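# Place the assembled white housing upright on the belt

## Task

Find the single white housing that already contains both its circuit board and its motor, and stand it upright on the dark belt strip lying immediately behind the white rail, with the board and the motor still seated inside it; then open the gripper and release it.

## Robot and tools

Robot: two arms, left_arm and right_arm, each ending in a two-finger gripper. The fingers extend along the gripper's own +z axis and close along its y axis. The reported hand point sits between the finger pads, roughly 1 cm short of the fingertips. Joint limits (rad), base to hand: waist -2.618 to 3.054, shoulder 0.000 to 3.142, elbow 0.000 to 3.142, wrist pitch -1.571 to 1.571, wrist yaw -1.571 to 1.571, wrist roll -2.094 to 2.094. The elbow never fully straightens.

World frame: origin on the table surface midway between the arms, +z up, +x out across the table, left_arm on the +y side. The names left and right refer to the arms only, not to image sides. Results print each gripper's end_effector_position (metres) and end_effector_quat_wxyz in this frame; at long reach the printed position may be slightly wrong.

The 14-number row (used by both motion tools): seven numbers for left_arm then seven for right_arm, always all 14 even when one arm is idle. Per arm: dx, dy, dz, rx, ry, rz, opening. The first six are an offset, not a pose, expressed in that gripper's own axes and measured from its pose at the start of the action (or, for a call's first action, from the last pose a result showed). Each number lies in [-1, 1]; 1.0 equals 0.6 m of translation or 180 degrees of rotation; rx, ry, rz form one rotation vector. Opening is absolute, not an offset: +1 fully open (0.094 m), -1 closed.

execute_actions(actions): a list of up to 15 actions; each action is a table of up to 15 rows, one row per 1/30 s step. If the table is shorter than 15 rows its final row repeats for the remaining steps. Every row is relative to the action's start pose, not to the row before. An empty list just returns state and images. Per step the command is clipped to 70 mm and 16 degrees from the measured pose, and after an action the arm continues only to its last clipped pose, so large displacements need several actions. Position wins over orientation if both cannot be met.

move(target, speed, blocking): target is one 14-number row as above, offsets from the pose in the most recent result that shows one; each gripper follows a straight line and both finish together, lasting 0.5 to 10 s (cut off at 10 s). speed is m/s, 0.002 to 0.5, default 0.25; turning is capped at twice that in rad/s. Opening is sent when the move begins. Paths ignore obstacles and the other arm, and grippers can overshoot speed, especially with a near-straight arm. Faster contact and aiming deeper past contact both press harder. blocking=false returns after 0.5 s while motion continues; then use wait(0) or stop before sending new rows or moves. The result adds a move: line with the ending (done, off_target, moving, held, fault) and limits (paced = pose was clipped; held = a check blocked steps, after which the arm may jump fast), plus each gripper's remaining distance.

wait(seconds): 0 to 10; lets time pass with the last commands held; a running move continues and the wait ends early when it finishes. stop(): brakes a running move; fingers keep moving; fast arms need braking room. zoom_image(camera, region): camera is cam_low, cam_left_wrist or cam_right_wrist; region [x0, y0, x1, y1] in pixels, top-left origin, at most 504 by 504. finished_scene(scene): ends the given scene irreversibly and reports success; the goal must already be met and stable. Replying without a tool call ends everything.

Results: a state line left_arm: … | right_arm: …, Hand target lines (the pose the controller now drives toward), grip_measured (finger opening on the command scale; the last Joint positions value is opening in metres), step readings of end_effector_position for action calls, HELD marks on steps where an arm was held back, pose unreachable lines when the clearance check altered a command, FAULT lines, MOTOR HOT warnings, and images from cam_low, cam_left_wrist, cam_right_wrist (each 504x504). Calibration gives K, distortion and T_world_to_cam per camera; wrist cameras follow their arms, and real cameras may deviate by a couple of degrees and millimetres.

Practical points: arms usually stop a centimetre or more low, and zero offsets let them sag further. To keep an arm in place, send the offset back to its intended pose in the first call of a reply and zeros afterwards, aiming higher if it still droops. To grasp, command an opening about 0.03 below grip_measured for a firm hold, less for a gentle one; readings may be off by about 1 mm per gripper. Thin parts get less force. Motors heat while holding loads: at 90 °C that arm stops for 10 s, at 100 °C it drops everything. Occasional tugs on held parts or shoves on loose ones can occur.

Avoid: knocking or placing anything off the table, letting the arms collide or press against each other, dropping or slamming parts, and hard pushes. Move smoothly, quickly and economically; release the housing upright on the belt with board and motor intact before finishing.

Each tool is called after "Request:" in YAML: its name, and indented under it one key for each argument.

## Session

Request:
execute_actions:
  actions: []

Scene clock: 0.00 s.
left_arm: end_effector_position=(+0.1102, +0.4945, +0.2435) grip_measured=+1.000 end_effector_quat_wxyz=(+0.199, -0.114, +0.951, +0.205) | right_arm: end_effector_position=(+0.6446, -0.5754, +0.2606) grip_measured=+1.000 end_effector_quat_wxyz=(+0.317, +0.659, +0.567, +0.378)
Joint positions: left_arm=[ 1.174  0.948  1.202 -1.285  0.221  1.033  0.094] | right_arm=[-0.322  2.467  2.669 -0.802 -0.431  1.456  0.094]
Joint velocities: left_arm=[-0.002 -0.012 -0.022  0.051 -0.022  0.022  0.   ] | right_arm=[-0.017  0.007  0.007 -0.066 -0.066 -0.037  0.   ]
Motor temperatures (°C, as the motors report them): left_arm=[23 23 23 24 22 24] | right_arm=[22 22 21 22 22 22]
Hand target (left_arm): +0.112, +0.494, +0.248; +0.205, -0.113, +0.949, +0.209
Hand target (right_arm): +0.644, -0.575, +0.270; +0.328, +0.652, +0.569, +0.379

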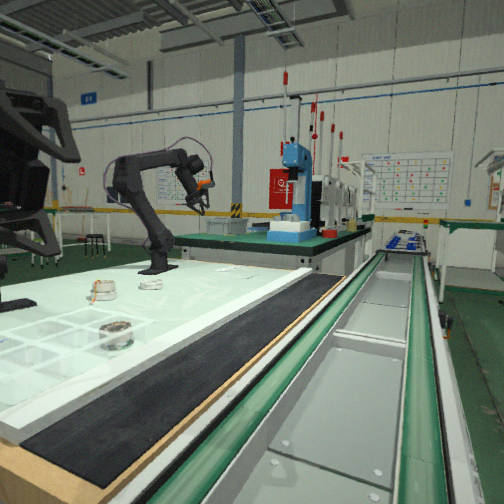

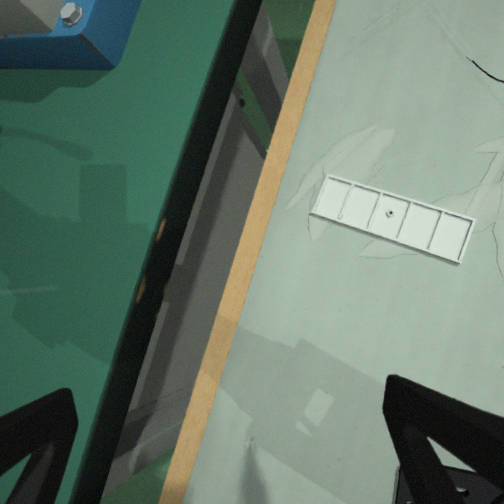

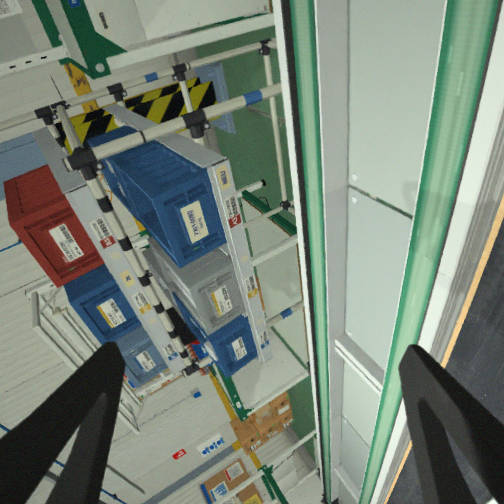

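Request:
zoom_image:
  camera: "cam_low"
  region: [40, 250, 240, 370]

Region (40, 250, 240, 370) of cam_low's 504x504 image, scaled by 2.520, with more detail than that image has; it fills the top 302 rows of this view, and the rest is white.

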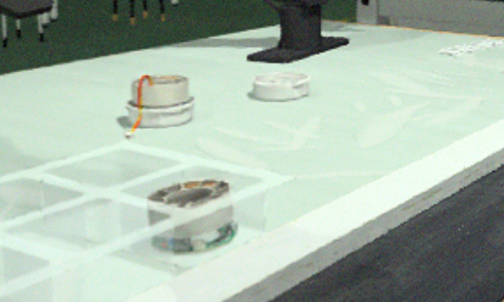

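Request:
move:
  target: [-0.299,-0.42,0.019,0.152,-0.144,0.011,1,0.129,-0.28,-0.427,0,0,0,1]
  speed: 0.25

Scene clock: 4.10 s.
left_arm: end_effector_position=(+0.3533, +0.3019, +0.2333) grip_measured=+1.000 end_effector_quat_wxyz=(+0.432, +0.001, +0.902, +0.004) | right_arm: end_effector_position=(+0.3521, -0.4795, +0.2663) grip_measured=+1.000 end_effector_quat_wxyz=(+0.320, +0.660, +0.563, +0.380)
Joint positions: left_arm=[-0.139  1.048  0.974 -0.604  0.009  0.017  0.094] | right_arm=[-0.578  1.147  1.072 -0.604 -0.634  1.289  0.094]
Joint velocities: left_arm=[-0.002 -0.012 -0.027 -0.022 -0.051 -0.007  0.   ] | right_arm=[-0.002  0.012 -0.012  0.022  0.022  0.007  0.   ]
Motor temperatures (°C, as the motors report them): left_arm=[23 23 24 24 22 24] | right_arm=[22 23 22 23 22 22]
Hand target (left_arm): +0.354, +0.301, +0.229; +0.431, -0.000, +0.903, +0.005
Hand target (right_arm): +0.346, -0.476, +0.262; +0.318, +0.660, +0.566, +0.379
Off the commanded pose (left_arm): 0.011 m, 1 deg.
Off the commanded pose (right_arm): 0.010 m, 1 deg.
move: off_target (left_arm)
camera_calibration (this result's frames):
cam_left_wrist: T_world_to_cam=[[-0.0323916, -0.99862, 0.0413358, 0.297535], [-0.825427, 0.00340759, -0.564499, 0.467651], [0.563579, -0.0524047, -0.824398, 0.103863], [0, 0, 0, 1]] pos_world=[0.337115, 0.300973, 0.337314]
cam_right_wrist: T_world_to_cam=[[-0.485824, 0.170073, -0.857351, 0.483061], [-0.488762, 0.760335, 0.427788, 0.465771], [0.724629, 0.62687, -0.286264, 0.226921], [0, 0, 0, 1]] pos_world=[0.2979, -0.578548, 0.279861]

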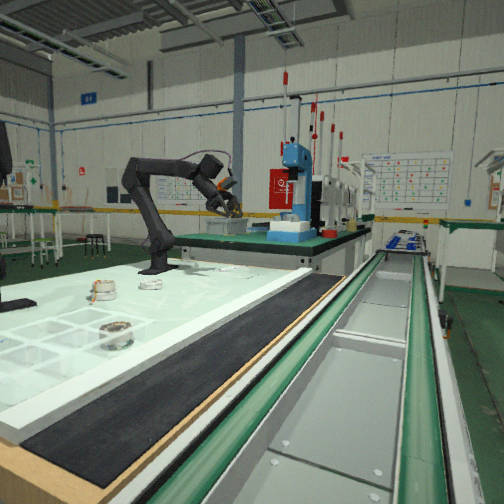

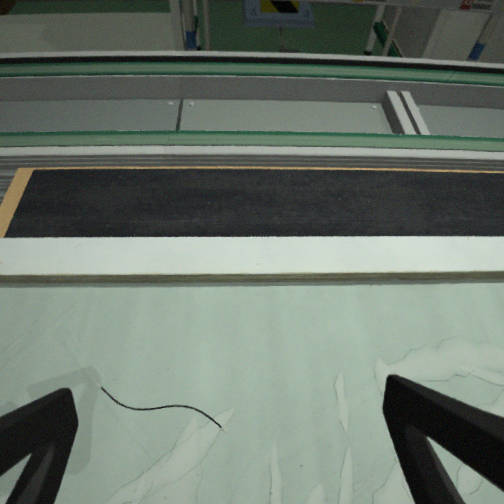

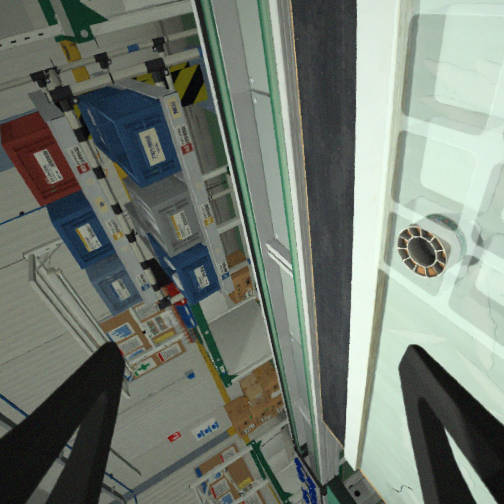

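Request:
move:
  target: [0.398,-0.42,-0.221,0.303,0,0.244,1,0,0,0,0,0,0,1]
  speed: 0.25

Scene clock: 7.67 s.
left_arm: end_effector_position=(+0.1021, +0.0460, +0.1396) grip_measured=+1.000 end_effector_quat_wxyz=(+0.363, +0.517, +0.734, -0.250) | right_arm: end_effector_position=(+0.3520, -0.4792, +0.2662) grip_measured=+1.000 end_effector_quat_wxyz=(+0.319, +0.662, +0.561, +0.381)
Joint positions: left_arm=[-1.486  0.676  0.467 -0.453 -0.087 -0.056  0.094] | right_arm=[-0.578  1.147  1.072 -0.605 -0.635  1.294  0.094]
Joint velocities: left_arm=[-0.007 -0.017 -0.007 -0.125 -0.007  0.037  0.   ] | right_arm=[-0.017 -0.012  0.012  0.037 -0.007  0.007  0.   ]
Motor temperatures (°C, as the motors report them): left_arm=[23 23 24 25 22 24] | right_arm=[22 23 22 23 22 22]
Hand target (left_arm): +0.102, +0.046, +0.134; +0.362, +0.517, +0.735, -0.246
Hand target (right_arm): +0.352, -0.479, +0.266; +0.320, +0.660, +0.563, +0.380
Off the commanded pose (left_arm): 0.012 m, 2 deg.
Off the commanded pose (right_arm): 0.000 m, 0 deg.
move: off_target (left_arm)
camera_calibration (this result's frames):
cam_left_wrist: T_world_to_cam=[[-0.951182, -0.306122, 0.0392826, 0.0999229], [-0.271003, 0.767515, -0.580929, 0.118856], [0.147685, -0.563215, -0.813006, 0.219178], [0, 0, 0, 1]] pos_world=[0.0948859, 0.0628089, 0.243315]
cam_right_wrist: T_world_to_cam=[[-0.485952, 0.175638, -0.856155, 0.485256], [-0.487075, 0.758945, 0.432158, 0.463193], [0.725678, 0.62702, -0.283262, 0.225702], [0, 0, 0, 1]] pos_world=[0.297634, -0.578287, 0.279215]

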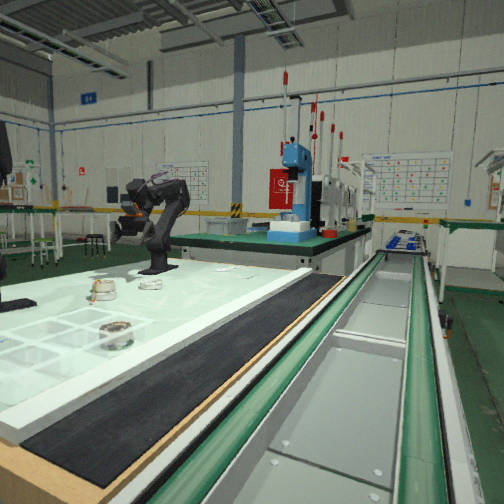

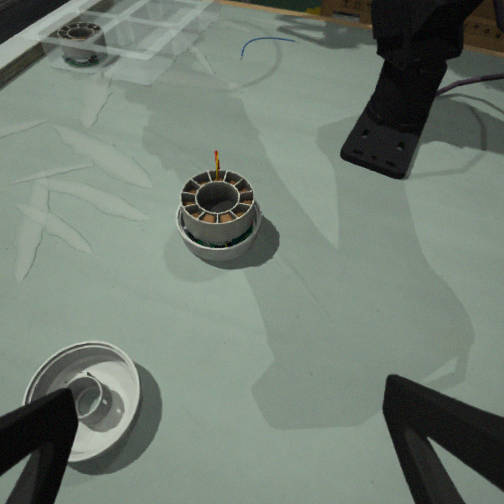

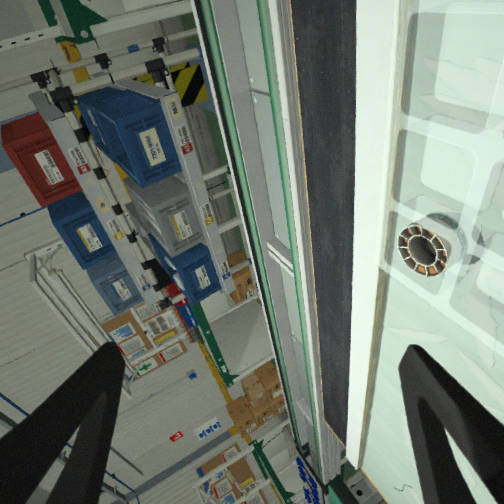

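Request:
zoom_image:
  camera: "cam_left_wrist"
  region: [140, 130, 300, 290]

Request:
zoom_image:
  camera: "cam_low"
  region: [70, 200, 190, 320]

Region (140, 130, 300, 290) of cam_left_wrist's 504x504 image, scaled by 3.150, with more detail than that image has.

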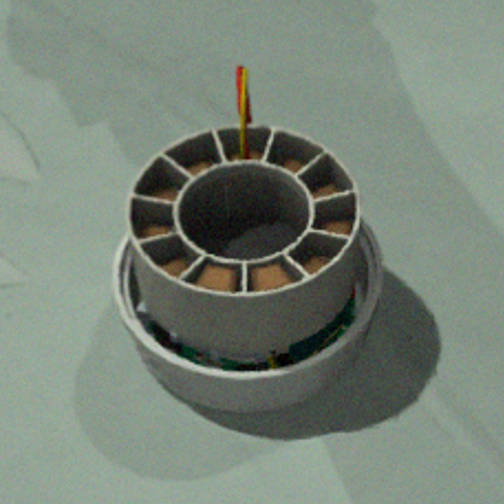

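Region (70, 200, 190, 320) of cam_low's 504x504 image, scaled by 4.200, with more detail than that image has.

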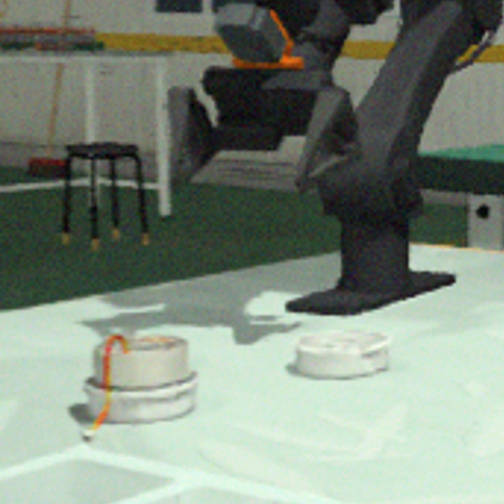

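Request:
move:
  target: [-0.013,0.0175,0.24,0,0.013,0,1,0,0,0,0,0,0,1]
  speed: 0.15

Scene clock: 9.93 s.
left_arm: end_effector_position=(+0.1451, -0.0473, +0.0443) grip_measured=+1.000 end_effector_quat_wxyz=(+0.333, +0.528, +0.748, -0.226) | right_arm: end_effector_position=(+0.3520, -0.4792, +0.2662) grip_measured=+1.000 end_effector_quat_wxyz=(+0.318, +0.663, +0.560, +0.382)
Joint positions: left_arm=[-1.403  1.472  0.498  0.231 -0.025 -0.004  0.094] | right_arm=[-0.578  1.147  1.072 -0.605 -0.635  1.298  0.094]
Joint velocities: left_arm=[-0.012  0.007  0.002  0.037  0.007 -0.037  0.   ] | right_arm=[ 0.002 -0.012 -0.002 -0.051 -0.037 -0.081  0.   ]
Motor temperatures (°C, as the motors report them): left_arm=[23 23 24 25 22 24] | right_arm=[22 23 22 23 22 22]
Hand target (left_arm): +0.151, -0.060, +0.058; +0.348, +0.523, +0.741, -0.239
Hand target (right_arm): +0.352, -0.479, +0.266; +0.319, +0.662, +0.562, +0.381
Off the commanded pose (left_arm): 0.021 m, 3 deg.
Off the commanded pose (right_arm): 0.000 m, 0 deg.
move: off_target (left_arm)
camera_calibration (this result's frames):
cam_left_wrist: T_world_to_cam=[[-0.949666, -0.311057, 0.0371333, 0.115619], [-0.285702, 0.81138, -0.509938, 0.147766], [0.12849, -0.494879, -0.859409, 0.0908682], [0, 0, 0, 1]] pos_world=[0.14034, -0.0389621, 0.149151]
cam_right_wrist: T_world_to_cam=[[-0.485563, 0.180142, -0.85544, 0.487087], [-0.485304, 0.75836, 0.435166, 0.461489], [0.727123, 0.626449, -0.280808, 0.224267], [0, 0, 0, 1]] pos_world=[0.297405, -0.578212, 0.278825]

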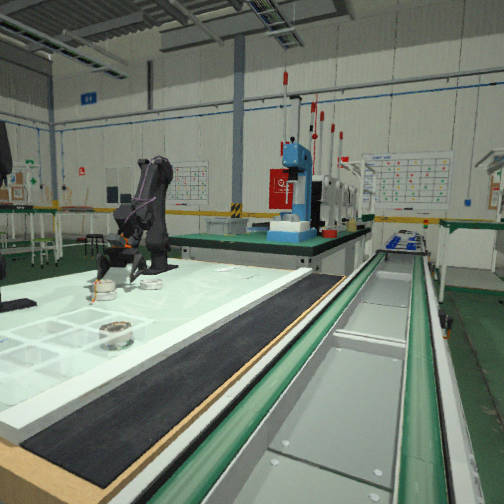

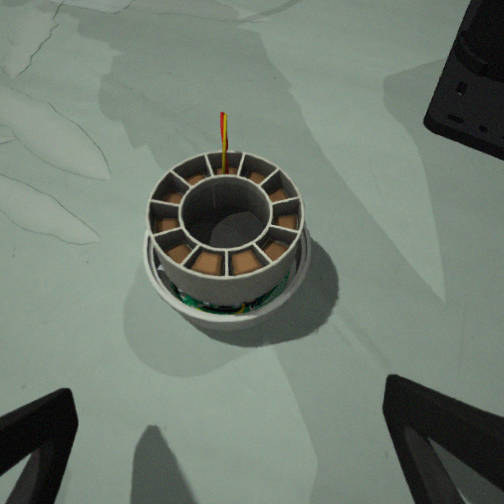

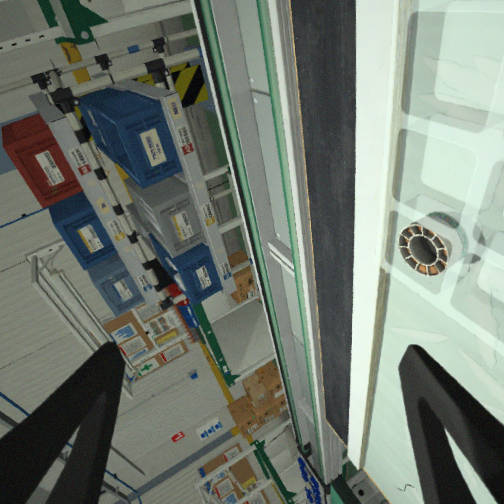

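Request:
move:
  target: [-0.087,0.003,0.107,0,-0.014,0,1,0,0,0,0,0,0,1]
  speed: 0.08

Scene clock: 11.67 s.
left_arm: end_effector_position=(+0.1670, -0.1122, +0.0270) grip_measured=+1.000 end_effector_quat_wxyz=(+0.334, +0.529, +0.747, -0.226) | right_arm: end_effector_position=(+0.3520, -0.4792, +0.2662) grip_measured=+1.000 end_effector_quat_wxyz=(+0.317, +0.664, +0.558, +0.383)
Joint positions: left_arm=[-1.403  1.781  0.733  0.308 -0.024 -0.001  0.094] | right_arm=[-0.578  1.147  1.072 -0.605 -0.635  1.303  0.094]
Joint velocities: left_arm=[-0.002 -0.012  0.022  0.022  0.007  0.007  0.   ] | right_arm=[ 0.007  0.007 -0.012 -0.007 -0.007  0.037  0.   ]
Motor temperatures (°C, as the motors report them): left_arm=[23 23 24 25 22 24] | right_arm=[22 23 23 24 22 22]
Hand target (left_arm): +0.175, -0.123, +0.039; +0.350, +0.523, +0.741, -0.237
Hand target (right_arm): +0.352, -0.479, +0.266; +0.318, +0.663, +0.560, +0.382
Off the commanded pose (left_arm): 0.019 m, 2 deg.
Off the commanded pose (right_arm): 0.000 m, 0 deg.
move: off_target (left_arm)
camera_calibration (this result's frames):
cam_left_wrist: T_world_to_cam=[[-0.950494, -0.308754, 0.0351075, 0.117353], [-0.282349, 0.810931, -0.512513, 0.197336], [0.12977, -0.497053, -0.857961, 0.040585], [0, 0, 0, 1]] pos_world=[0.161994, -0.103619, 0.131837]
cam_right_wrist: T_world_to_cam=[[-0.485131, 0.185017, -0.854644, 0.489059], [-0.483387, 0.757709, 0.438422, 0.459635], [0.728687, 0.625816, -0.278153, 0.222706], [0, 0, 0, 1]] pos_world=[0.297157, -0.578127, 0.278404]

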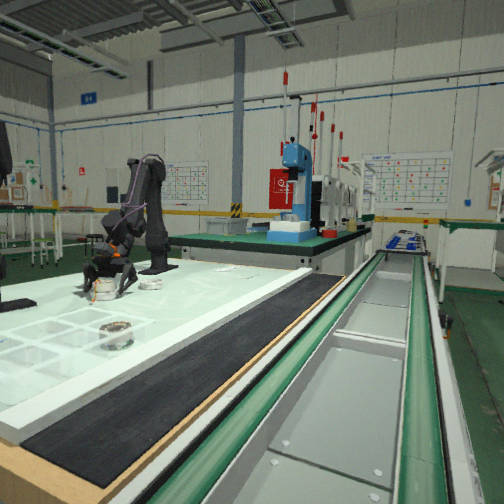

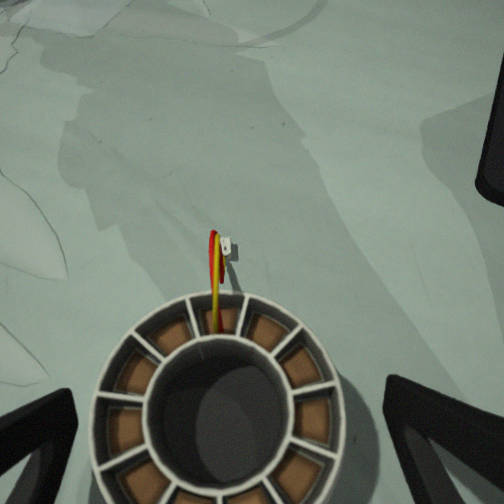

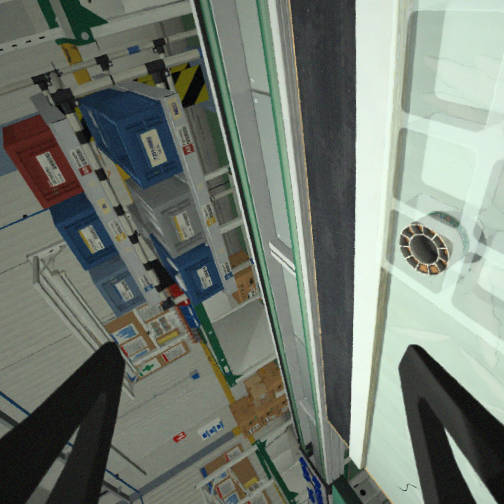

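Request:
move:
  target: [-0.012,0.0125,0.019,0,-0.014,0,1,0,0,0,0,0,0,1]
  speed: 0.03

Request:
zoom_image:
  camera: "cam_low"
  region: [60, 230, 160, 320]

Scene clock: 12.87 s.
left_arm: end_effector_position=(+0.1746, -0.1165, +0.0194) grip_measured=+1.000 end_effector_quat_wxyz=(+0.343, +0.525, +0.744, -0.229) | right_arm: end_effector_position=(+0.3520, -0.4792, +0.2662) grip_measured=+1.000 end_effector_quat_wxyz=(+0.316, +0.666, +0.557, +0.383)
Joint positions: left_arm=[-1.388  1.829  0.733  0.376 -0.019  0.009  0.094] | right_arm=[-0.578  1.147  1.072 -0.605 -0.635  1.308  0.094]
Joint velocities: left_arm=[-0.002  0.027  0.007  0.022  0.022 -0.022  0.   ] | right_arm=[-0.007  0.012  0.017  0.022 -0.022  0.037  0.   ]
Motor temperatures (°C, as the motors report them): left_arm=[23 23 24 25 22 24] | right_arm=[22 23 23 24 22 22]
Hand target (left_arm): +0.179, -0.122, +0.025; +0.351, +0.523, +0.739, -0.237
Hand target (right_arm): +0.352, -0.479, +0.266; +0.317, +0.664, +0.558, +0.383
Off the commanded pose (left_arm): 0.009 m, 1 deg.
Off the commanded pose (right_arm): 0.000 m, 0 deg.
move: done
camera_calibration (this result's frames):
cam_left_wrist: T_world_to_cam=[[-0.949377, -0.312666, 0.030391, 0.122962], [-0.280698, 0.800897, -0.528935, 0.197946], [0.14104, -0.51069, -0.848118, 0.0271768], [0, 0, 0, 1]] pos_world=[0.168467, -0.106209, 0.124013]
cam_right_wrist: T_world_to_cam=[[-0.484721, 0.189513, -0.853892, 0.490869], [-0.481619, 0.757091, 0.441425, 0.457917], [0.730129, 0.625218, -0.275704, 0.22126], [0, 0, 0, 1]] pos_world=[0.296928, -0.578047, 0.278015]

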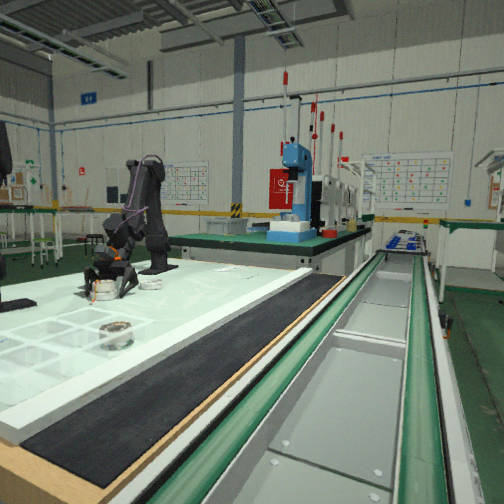

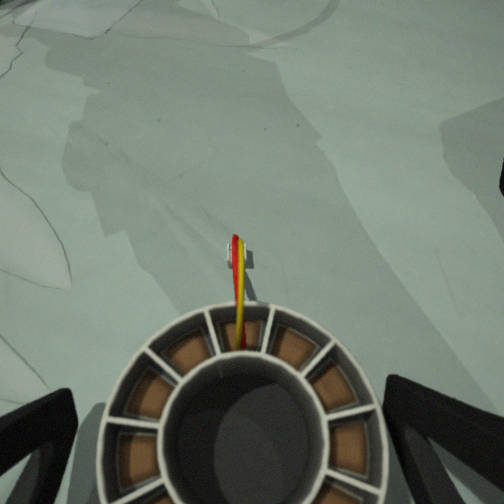

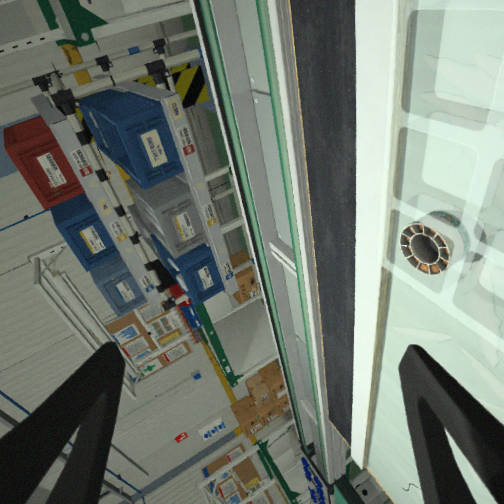

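Region (60, 230, 160, 320) of cam_low's 504x504 image, scaled by 5.040, with more detail than that image has; it fills the top 454 rows of this view, and the rest is white.

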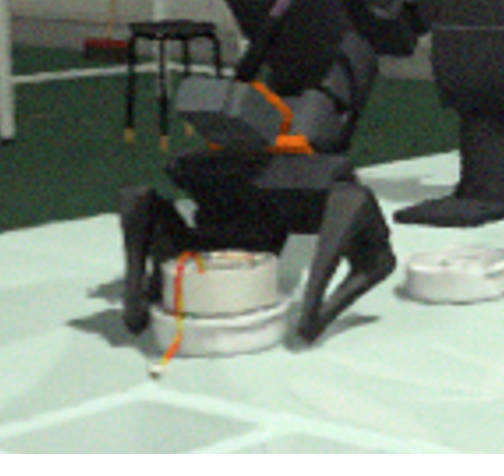

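Request:
move:
  target: [0.014,-0.002,0,0,0,0,1,0,0,0,0,0,0,1]
  speed: 0.02

Request:
zoom_image:
  camera: "cam_low"
  region: [60, 230, 160, 320]

Scene clock: 13.77 s.
left_arm: end_effector_position=(+0.1756, -0.1197, +0.0232) grip_measured=+1.000 end_effector_quat_wxyz=(+0.351, +0.523, +0.741, -0.234) | right_arm: end_effector_position=(+0.3520, -0.4792, +0.2662) grip_measured=+1.000 end_effector_quat_wxyz=(+0.315, +0.667, +0.555, +0.384)
Joint positions: left_arm=[-1.388  1.829  0.733  0.396 -0.019  0.01   0.094] | right_arm=[-0.578  1.147  1.072 -0.605 -0.635  1.313  0.094]
Joint velocities: left_arm=[ 0.017 -0.002  0.002  0.007 -0.022  0.007  0.   ] | right_arm=[-0.017 -0.012 -0.007 -0.007  0.007  0.037  0.   ]
Motor temperatures (°C, as the motors report them): left_arm=[23 23 24 26 22 24] | right_arm=[22 23 23 24 22 22]
Hand target (left_arm): +0.172, -0.112, +0.013; +0.343, +0.525, +0.744, -0.229
Hand target (right_arm): +0.352, -0.479, +0.266; +0.316, +0.666, +0.557, +0.383
Off the commanded pose (left_arm): 0.013 m, 1 deg.
Off the commanded pose (right_arm): 0.000 m, 0 deg.
move: off_target (left_arm)
camera_calibration (this result's frames):
cam_left_wrist: T_world_to_cam=[[-0.949919, -0.311073, 0.0298085, 0.123088], [-0.276158, 0.790982, -0.545972, 0.201157], [0.146259, -0.526861, -0.837273, 0.025563], [0, 0, 0, 1]] pos_world=[0.168736, -0.107354, 0.12756]
cam_right_wrist: T_world_to_cam=[[-0.4843, 0.194005, -0.853121, 0.492669], [-0.479852, 0.756457, 0.444426, 0.456193], [0.73157, 0.624608, -0.273258, 0.219809], [0, 0, 0, 1]] pos_world=[0.296699, -0.577965, 0.277627]

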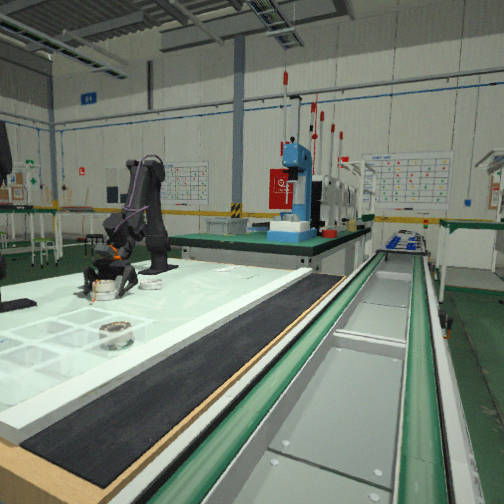

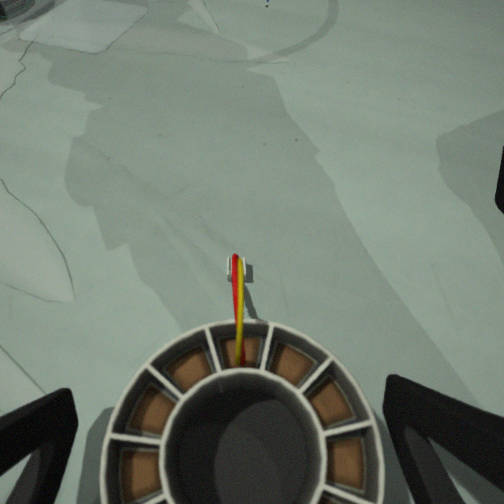

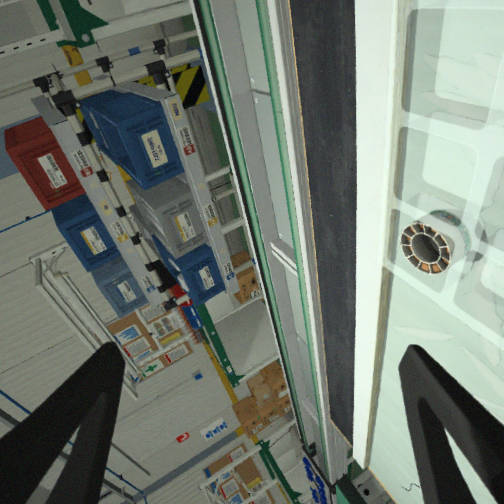

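Region (60, 230, 160, 320) of cam_low's 504x504 image, scaled by 5.040, with more detail than that image has; it fills the top 454 rows of this view, and the rest is white.

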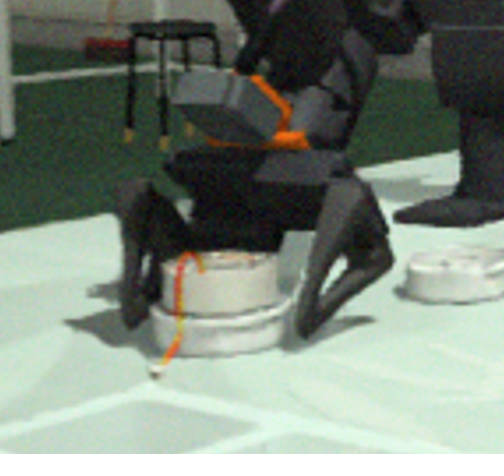

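Request:
move:
  target: [0.024,0,0,0,0.0185,0,1,0,0,0,0,0,0,1]
  speed: 0.02

Request:
zoom_image:
  camera: "cam_low"
  region: [60, 230, 160, 320]

Scene clock: 15.67 s.
left_arm: end_effector_position=(+0.1735, -0.1137, +0.0160) grip_measured=+1.000 end_effector_quat_wxyz=(+0.336, +0.528, +0.747, -0.224) | right_arm: end_effector_position=(+0.3520, -0.4792, +0.2662) grip_measured=+1.000 end_effector_quat_wxyz=(+0.314, +0.668, +0.554, +0.385)
Joint positions: left_arm=[-1.388  1.829  0.733  0.358 -0.019  0.01   0.094] | right_arm=[-0.578  1.147  1.072 -0.605 -0.635  1.318  0.094]
Joint velocities: left_arm=[ 0.012 -0.032 -0.002 -0.037 -0.051  0.051  0.   ] | right_arm=[ 0.002  0.022 -0.012 -0.037  0.037 -0.007  0.   ]
Motor temperatures (°C, as the motors report them): left_arm=[23 23 24 26 22 24] | right_arm=[22 23 23 24 22 22]
Hand target (left_arm): +0.172, -0.111, +0.012; +0.329, +0.530, +0.750, -0.219
Hand target (right_arm): +0.352, -0.479, +0.266; +0.315, +0.667, +0.555, +0.384
Off the commanded pose (left_arm): 0.005 m, 1 deg.
Off the commanded pose (right_arm): 0.000 m, 0 deg.
move: done
camera_calibration (this result's frames):
cam_left_wrist: T_world_to_cam=[[-0.949527, -0.312172, 0.0307752, 0.122932], [-0.283005, 0.810207, -0.513295, 0.194785], [0.135302, -0.496097, -0.85766, 0.0287047], [0, 0, 0, 1]] pos_world=[0.167969, -0.1052, 0.120818]
cam_right_wrist: T_world_to_cam=[[-0.483832, 0.198867, -0.852266, 0.494607], [-0.47794, 0.755752, 0.447674, 0.454317], [0.73313, 0.623931, -0.270611, 0.218231], [0, 0, 0, 1]] pos_world=[0.296451, -0.577874, 0.277206]

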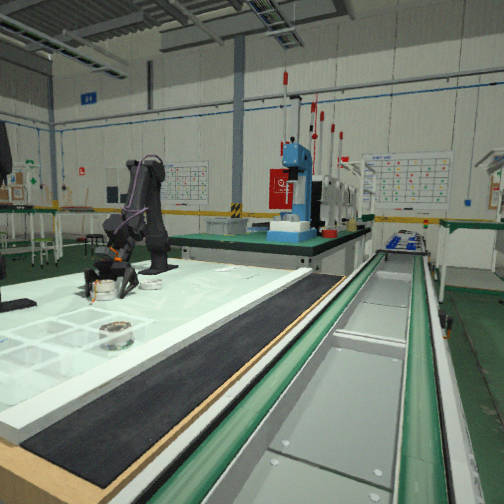

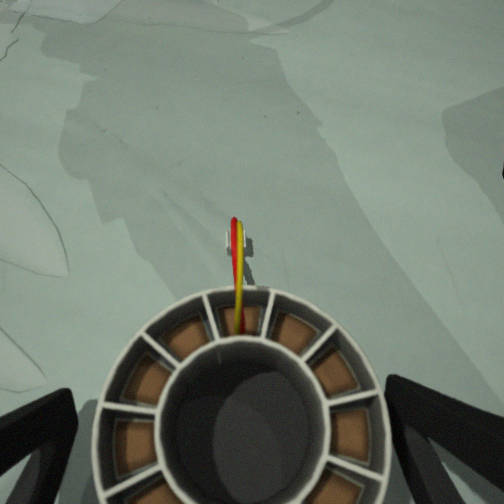

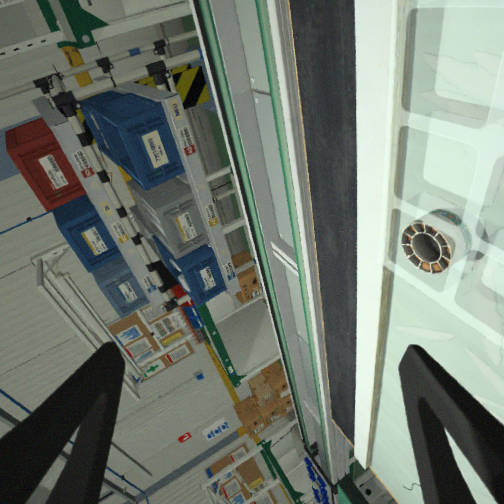

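Region (60, 230, 160, 320) of cam_low's 504x504 image, scaled by 5.040, with more detail than that image has; it fills the top 454 rows of this view, and the rest is white.

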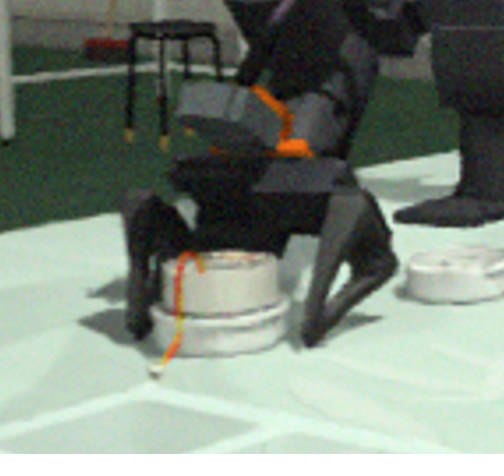

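Request:
move:
  target: [0.0167,0,0,0,0.0127,0,0.75,0,0,0,0,0,0,1]
  speed: 0.03

Request:
zoom_image:
  camera: "cam_low"
  region: [60, 230, 160, 320]

Scene clock: 16.70 s.
left_arm: end_effector_position=(+0.1734, -0.1135, +0.0157) grip_measured=+0.751 end_effector_quat_wxyz=(+0.336, +0.528, +0.747, -0.224) | right_arm: end_effector_position=(+0.3520, -0.4792, +0.2662) grip_measured=+1.000 end_effector_quat_wxyz=(+0.313, +0.670, +0.552, +0.386)
Joint positions: left_arm=[-1.388  1.829  0.733  0.356 -0.019  0.01   0.082] | right_arm=[-0.578  1.147  1.072 -0.605 -0.635  1.322  0.094]
Joint velocities: left_arm=[-0.017  0.002  0.002  0.051 -0.037  0.007  0.001] | right_arm=[ 0.012 -0.002 -0.002  0.051 -0.022 -0.037  0.   ]
Motor temperatures (°C, as the motors report them): left_arm=[23 23 24 26 22 24] | right_arm=[22 23 23 24 22 22]
Hand target (left_arm): +0.171, -0.107, +0.009; +0.321, +0.532, +0.753, -0.214
Hand target (right_arm): +0.352, -0.479, +0.266; +0.314, +0.668, +0.554, +0.385
Off the commanded pose (left_arm): 0.010 m, 2 deg.
Off the commanded pose (right_arm): 0.000 m, 0 deg.
move: done
camera_calibration (this result's frames):
cam_left_wrist: T_world_to_cam=[[-0.949511, -0.312216, 0.0308125, 0.122926], [-0.283268, 0.810944, -0.511985, 0.19453], [0.134863, -0.494864, -0.858441, 0.0288241], [0, 0, 0, 1]] pos_world=[0.167937, -0.10511, 0.120553]
cam_right_wrist: T_world_to_cam=[[-0.48339, 0.203351, -0.851459, 0.496385], [-0.476176, 0.755085, 0.450669, 0.45258], [0.734568, 0.623293, -0.26817, 0.216769], [0, 0, 0, 1]] pos_world=[0.296223, -0.577787, 0.276819]

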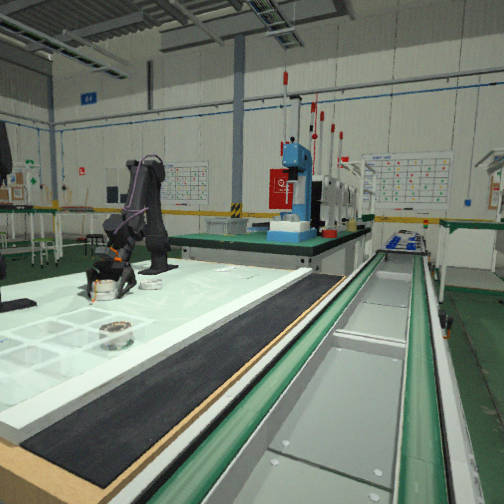

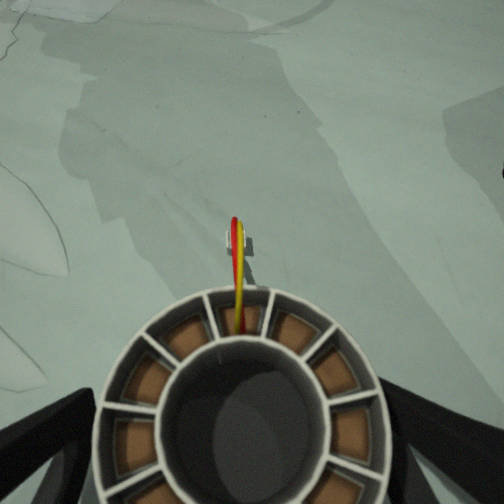

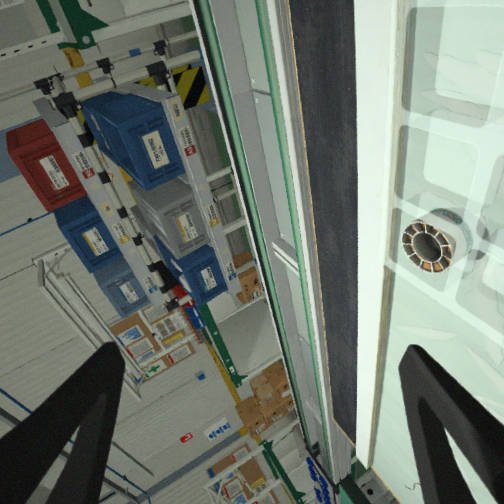

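Region (60, 230, 160, 320) of cam_low's 504x504 image, scaled by 5.040, with more detail than that image has; it fills the top 454 rows of this view, and the rest is white.

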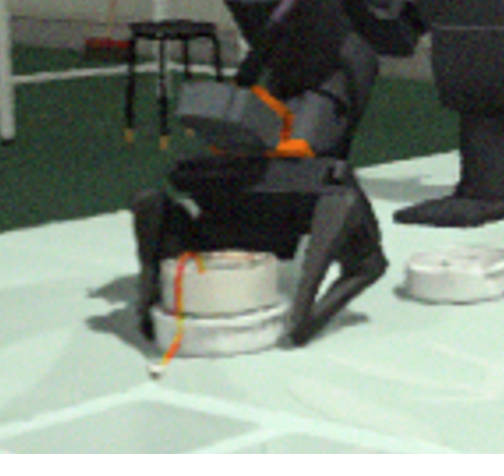

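Request:
execute_actions:
  actions:
    - [[-0.003,0,0,0,-0.002,0,0.7,0,0,0,0,0,0,1],[-0.003,0,0,0,-0.002,0,0.68,0,0,0,0,0,0,1],[-0.003,0,0,0,-0.002,0,0.66,0,0,0,0,0,0,1],[-0.003,0,0,0,-0.002,0,0.64,0,0,0,0,0,0,1],[-0.003,0,0,0,-0.002,0,0.62,0,0,0,0,0,0,1],[-0.003,0,0,0,-0.002,0,0.60,0,0,0,0,0,0,1],[-0.003,0,0,0,-0.002,0,0.58,0,0,0,0,0,0,1],[-0.003,0,0,0,-0.002,0,0.56,0,0,0,0,0,0,1],[-0.003,0,0,0,-0.002,0,0.54,0,0,0,0,0,0,1],[-0.003,0,0,0,-0.002,0,0.52,0,0,0,0,0,0,1],[-0.003,0,0,0,-0.002,0,0.50,0,0,0,0,0,0,1],[-0.003,0,0,0,-0.002,0,0.48,0,0,0,0,0,0,1],[-0.003,0,0,0,-0.002,0,0.46,0,0,0,0,0,0,1]]
    - [[0,0,0,0,0,0,0.46,0,0,0,0,0,0,1]]

Scene clock: 17.97 s.
left_arm: end_effector_position=(+0.1735, -0.1137, +0.0160) grip_measured=+0.467 end_effector_quat_wxyz=(+0.336, +0.528, +0.747, -0.224) | right_arm: end_effector_position=(+0.3520, -0.4792, +0.2662) grip_measured=+1.000 end_effector_quat_wxyz=(+0.312, +0.672, +0.549, +0.387)
Joint positions: left_arm=[-1.388  1.829  0.733  0.358 -0.019  0.01   0.069] | right_arm=[-0.578  1.147  1.072 -0.605 -0.635  1.331  0.094]
Joint velocities: left_arm=[ 0.007  0.007 -0.007 -0.037 -0.081 -0.022 -0.   ] | right_arm=[-0.007  0.002  0.002 -0.022 -0.022  0.037  0.   ]
Motor temperatures (°C, as the motors report them): left_arm=[23 24 24 26 22 24] | right_arm=[22 23 23 24 22 22]
Hand target (left_arm): +0.173, -0.114, +0.016; +0.336, +0.528, +0.747, -0.224
Hand target (right_arm): +0.352, -0.479, +0.266; +0.312, +0.671, +0.551, +0.386
Off the commanded pose (left_arm): 0.000 m, 0 deg.
Off the commanded pose (right_arm): 0.000 m, 0 deg.
Step readings (end_effector_position; steps 1 to 15: 1st action; 16 to 30: 2nd action):
0: left_arm (+0.1734, -0.1135, +0.0157) | right_arm (+0.3520, -0.4792, +0.2662)
1: left_arm (+0.1734, -0.1136, +0.0159) | right_arm (+0.3520, -0.4792, +0.2662)
2: left_arm (+0.1735, -0.1137, +0.0160) | right_arm (+0.3520, -0.4792, +0.2662)
4: left_arm (+0.1735, -0.1137, +0.0160) | right_arm (+0.3520, -0.4792, +0.2662)
8: left_arm (+0.1735, -0.1137, +0.0160) | right_arm (+0.3520, -0.4792, +0.2662)
15: left_arm (+0.1735, -0.1137, +0.0160) | right_arm (+0.3520, -0.4792, +0.2662)
16: left_arm (+0.1735, -0.1137, +0.0160) | right_arm (+0.3520, -0.4792, +0.2662)
17: left_arm (+0.1735, -0.1137, +0.0160) | right_arm (+0.3520, -0.4792, +0.2662)
19: left_arm (+0.1735, -0.1137, +0.0160) | right_arm (+0.3520, -0.4792, +0.2662)
23: left_arm (+0.1735, -0.1137, +0.0160) | right_arm (+0.3520, -0.4792, +0.2662)
30: end_effector_position above
camera_calibration (this result's frames):
cam_left_wrist: T_world_to_cam=[[-0.949527, -0.312172, 0.0307752, 0.122932], [-0.283005, 0.810207, -0.513295, 0.194785], [0.135302, -0.496097, -0.85766, 0.0287047], [0, 0, 0, 1]] pos_world=[0.167969, -0.1052, 0.120818]
cam_right_wrist: T_world_to_cam=[[-0.482474, 0.212305, -0.849791, 0.499909], [-0.472653, 0.753703, 0.456651, 0.449085], [0.73744, 0.621979, -0.263295, 0.213831], [0, 0, 0, 1]] pos_world=[0.295767, -0.577608, 0.276044]

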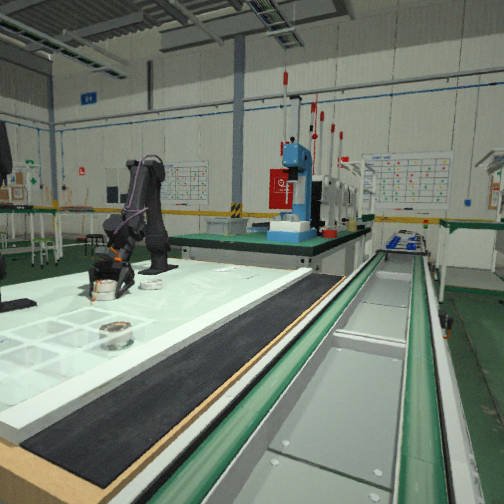

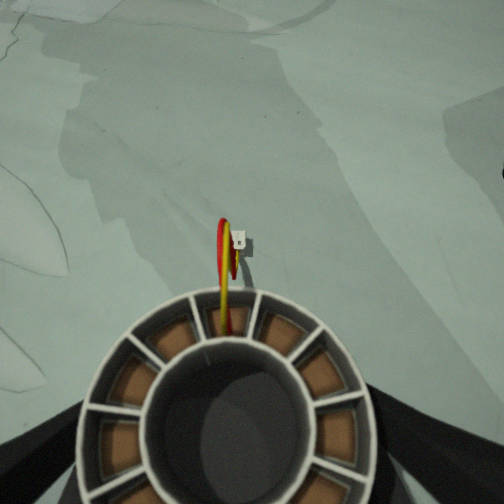

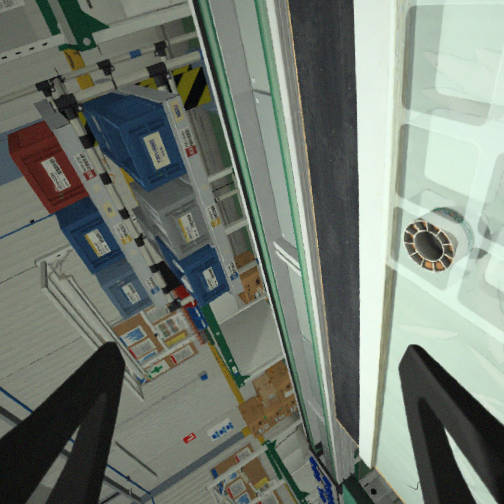

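Request:
execute_actions:
  actions:
    - [[0,0,0,0,0,0,0.45,0,0,0,0,0,0,1],[0,0,0,0,0,0,0.44,0,0,0,0,0,0,1],[0,0,0,0,0,0,0.43,0,0,0,0,0,0,1]]

Request:
move:
  target: [-0.123,0.003,-0.112,0,-0.008,0,0.43,0,0,0,0,0,0,1]
  speed: 0.08

Request:
zoom_image:
  camera: "cam_low"
  region: [60, 200, 180, 320]

Scene clock: 18.67 s.
left_arm: end_effector_position=(+0.1735, -0.1137, +0.0160) grip_measured=+0.442 end_effector_quat_wxyz=(+0.336, +0.528, +0.747, -0.224) | right_arm: end_effector_position=(+0.3520, -0.4792, +0.2662) grip_measured=+1.000 end_effector_quat_wxyz=(+0.311, +0.673, +0.548, +0.388)
Joint positions: left_arm=[-1.388  1.829  0.733  0.358 -0.019  0.01   0.068] | right_arm=[-0.578  1.147  1.072 -0.605 -0.635  1.335  0.094]
Joint velocities: left_arm=[ 0.007  0.002 -0.017 -0.037 -0.037 -0.051  0.   ] | right_arm=[ 0.012 -0.017  0.002 -0.051  0.022  0.007  0.   ]
Motor temperatures (°C, as the motors report them): left_arm=[23 24 24 26 22 24] | right_arm=[22 23 23 24 22 22]
Hand target (left_arm): +0.173, -0.114, +0.016; +0.336, +0.528, +0.747, -0.224
Hand target (right_arm): +0.352, -0.479, +0.266; +0.312, +0.672, +0.549, +0.387
Off the commanded pose (left_arm): 0.000 m, 0 deg.
Off the commanded pose (right_arm): 0.000 m, 0 deg.
Step readings (end_effector_position):
0: left_arm (+0.1735, -0.1137, +0.0160) | right_arm (+0.3520, -0.4792, +0.2662)
1: left_arm (+0.1735, -0.1137, +0.0160) | right_arm (+0.3520, -0.4792, +0.2662)
2: left_arm (+0.1735, -0.1137, +0.0160) | right_arm (+0.3520, -0.4792, +0.2662)
4: left_arm (+0.1735, -0.1137, +0.0160) | right_arm (+0.3520, -0.4792, +0.2662)
8: left_arm (+0.1735, -0.1137, +0.0160) | right_arm (+0.3520, -0.4792, +0.2662)
15: end_effector_position above
camera_calibration (this result's frames):
cam_left_wrist: T_world_to_cam=[[-0.949527, -0.312172, 0.0307752, 0.122932], [-0.283005, 0.810207, -0.513295, 0.194785], [0.135302, -0.496097, -0.85766, 0.0287047], [0, 0, 0, 1]] pos_world=[0.167969, -0.1052, 0.120818]
cam_right_wrist: T_world_to_cam=[[-0.48204, 0.216404, -0.849003, 0.501511], [-0.471041, 0.753049, 0.459389, 0.447474], [0.738754, 0.621359, -0.261065, 0.212477], [0, 0, 0, 1]] pos_world=[0.295559, -0.577524, 0.27569]

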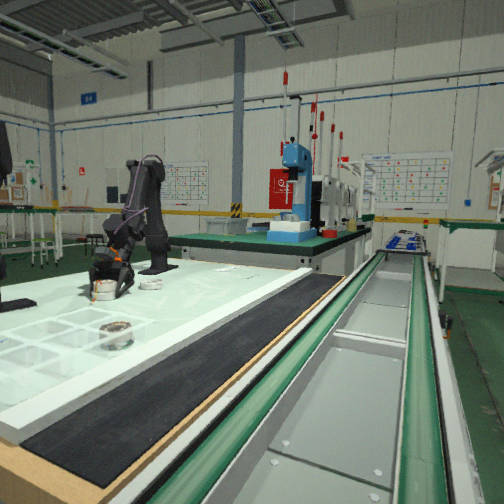

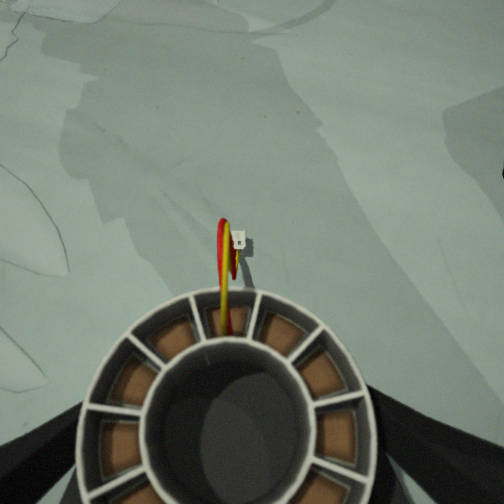

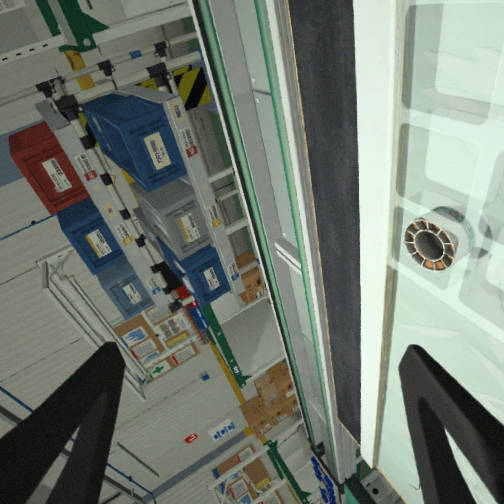

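Scene clock: 20.50 s.
left_arm: end_effector_position=(+0.1688, -0.1008, +0.0866) grip_measured=+0.442 end_effector_quat_wxyz=(+0.316, +0.534, +0.755, -0.210) | right_arm: end_effector_position=(+0.3520, -0.4792, +0.2662) grip_measured=+1.000 end_effector_quat_wxyz=(+0.310, +0.675, +0.546, +0.388)
Joint positions: left_arm=[-1.388  1.593  0.862 -0.061 -0.019  0.01   0.068] | right_arm=[-0.578  1.147  1.072 -0.605 -0.635  1.34   0.094]
Joint velocities: left_arm=[ 0.002 -0.007  0.007 -0.007  0.037 -0.051 -0.   ] | right_arm=[ 0.002 -0.007 -0.017  0.081 -0.022  0.037  0.   ]
Motor temperatures (°C, as the motors report them): left_arm=[23 24 25 26 22 24] | right_arm=[22 23 23 25 22 22]
Hand target (left_arm): +0.175, -0.113, +0.115; +0.346, +0.525, +0.743, -0.231
Hand target (right_arm): +0.352, -0.479, +0.266; +0.311, +0.673, +0.548, +0.388
Off the commanded pose (left_arm): 0.032 m, 5 deg.
Off the commanded pose (right_arm): 0.000 m, 0 deg.
move: off_target (left_arm)
camera_calibration (this result's frames):
cam_left_wrist: T_world_to_cam=[[-0.94896, -0.313764, 0.032048, 0.120055], [-0.291847, 0.835034, -0.466415, 0.219192], [0.119583, -0.451962, -0.883985, 0.105714], [0, 0, 0, 1]] pos_world=[0.165257, -0.0975847, 0.191837]
cam_right_wrist: T_world_to_cam=[[-0.481516, 0.221242, -0.848053, 0.503392], [-0.469137, 0.752258, 0.462622, 0.445565], [0.740306, 0.620613, -0.258432, 0.210873], [0, 0, 0, 1]] pos_world=[0.295312, -0.577421, 0.275272]

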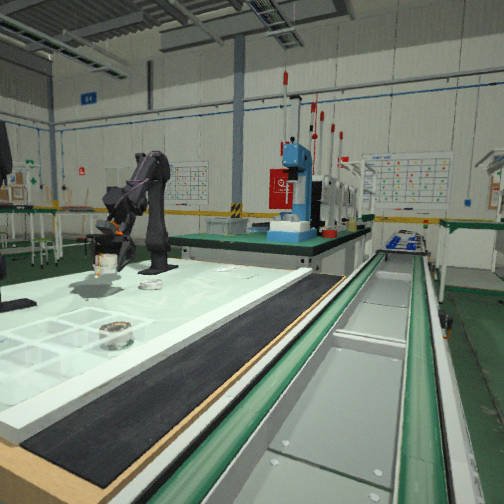

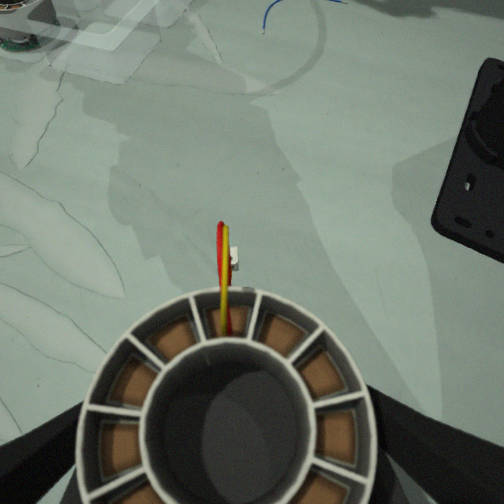

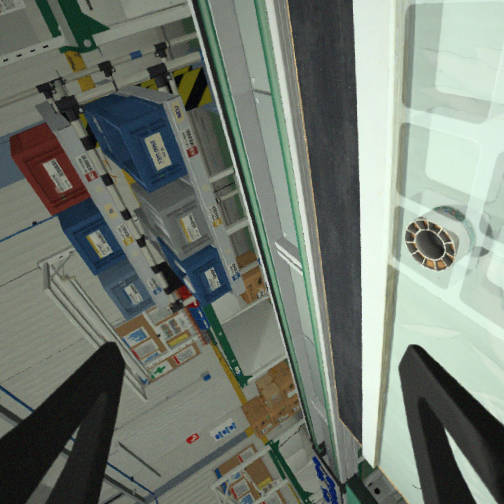

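Region (60, 200, 180, 320) of cam_low's 504x504 image, scaled by 4.200, with more detail than that image has.

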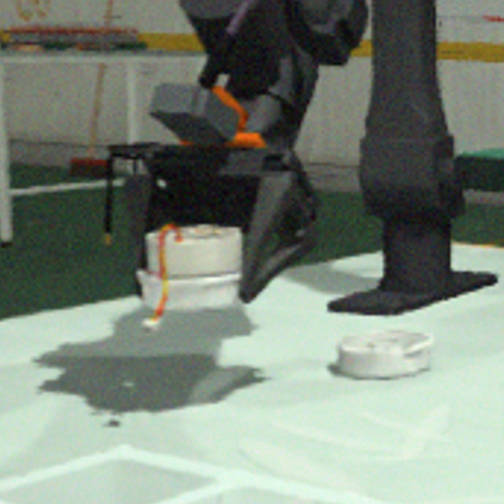

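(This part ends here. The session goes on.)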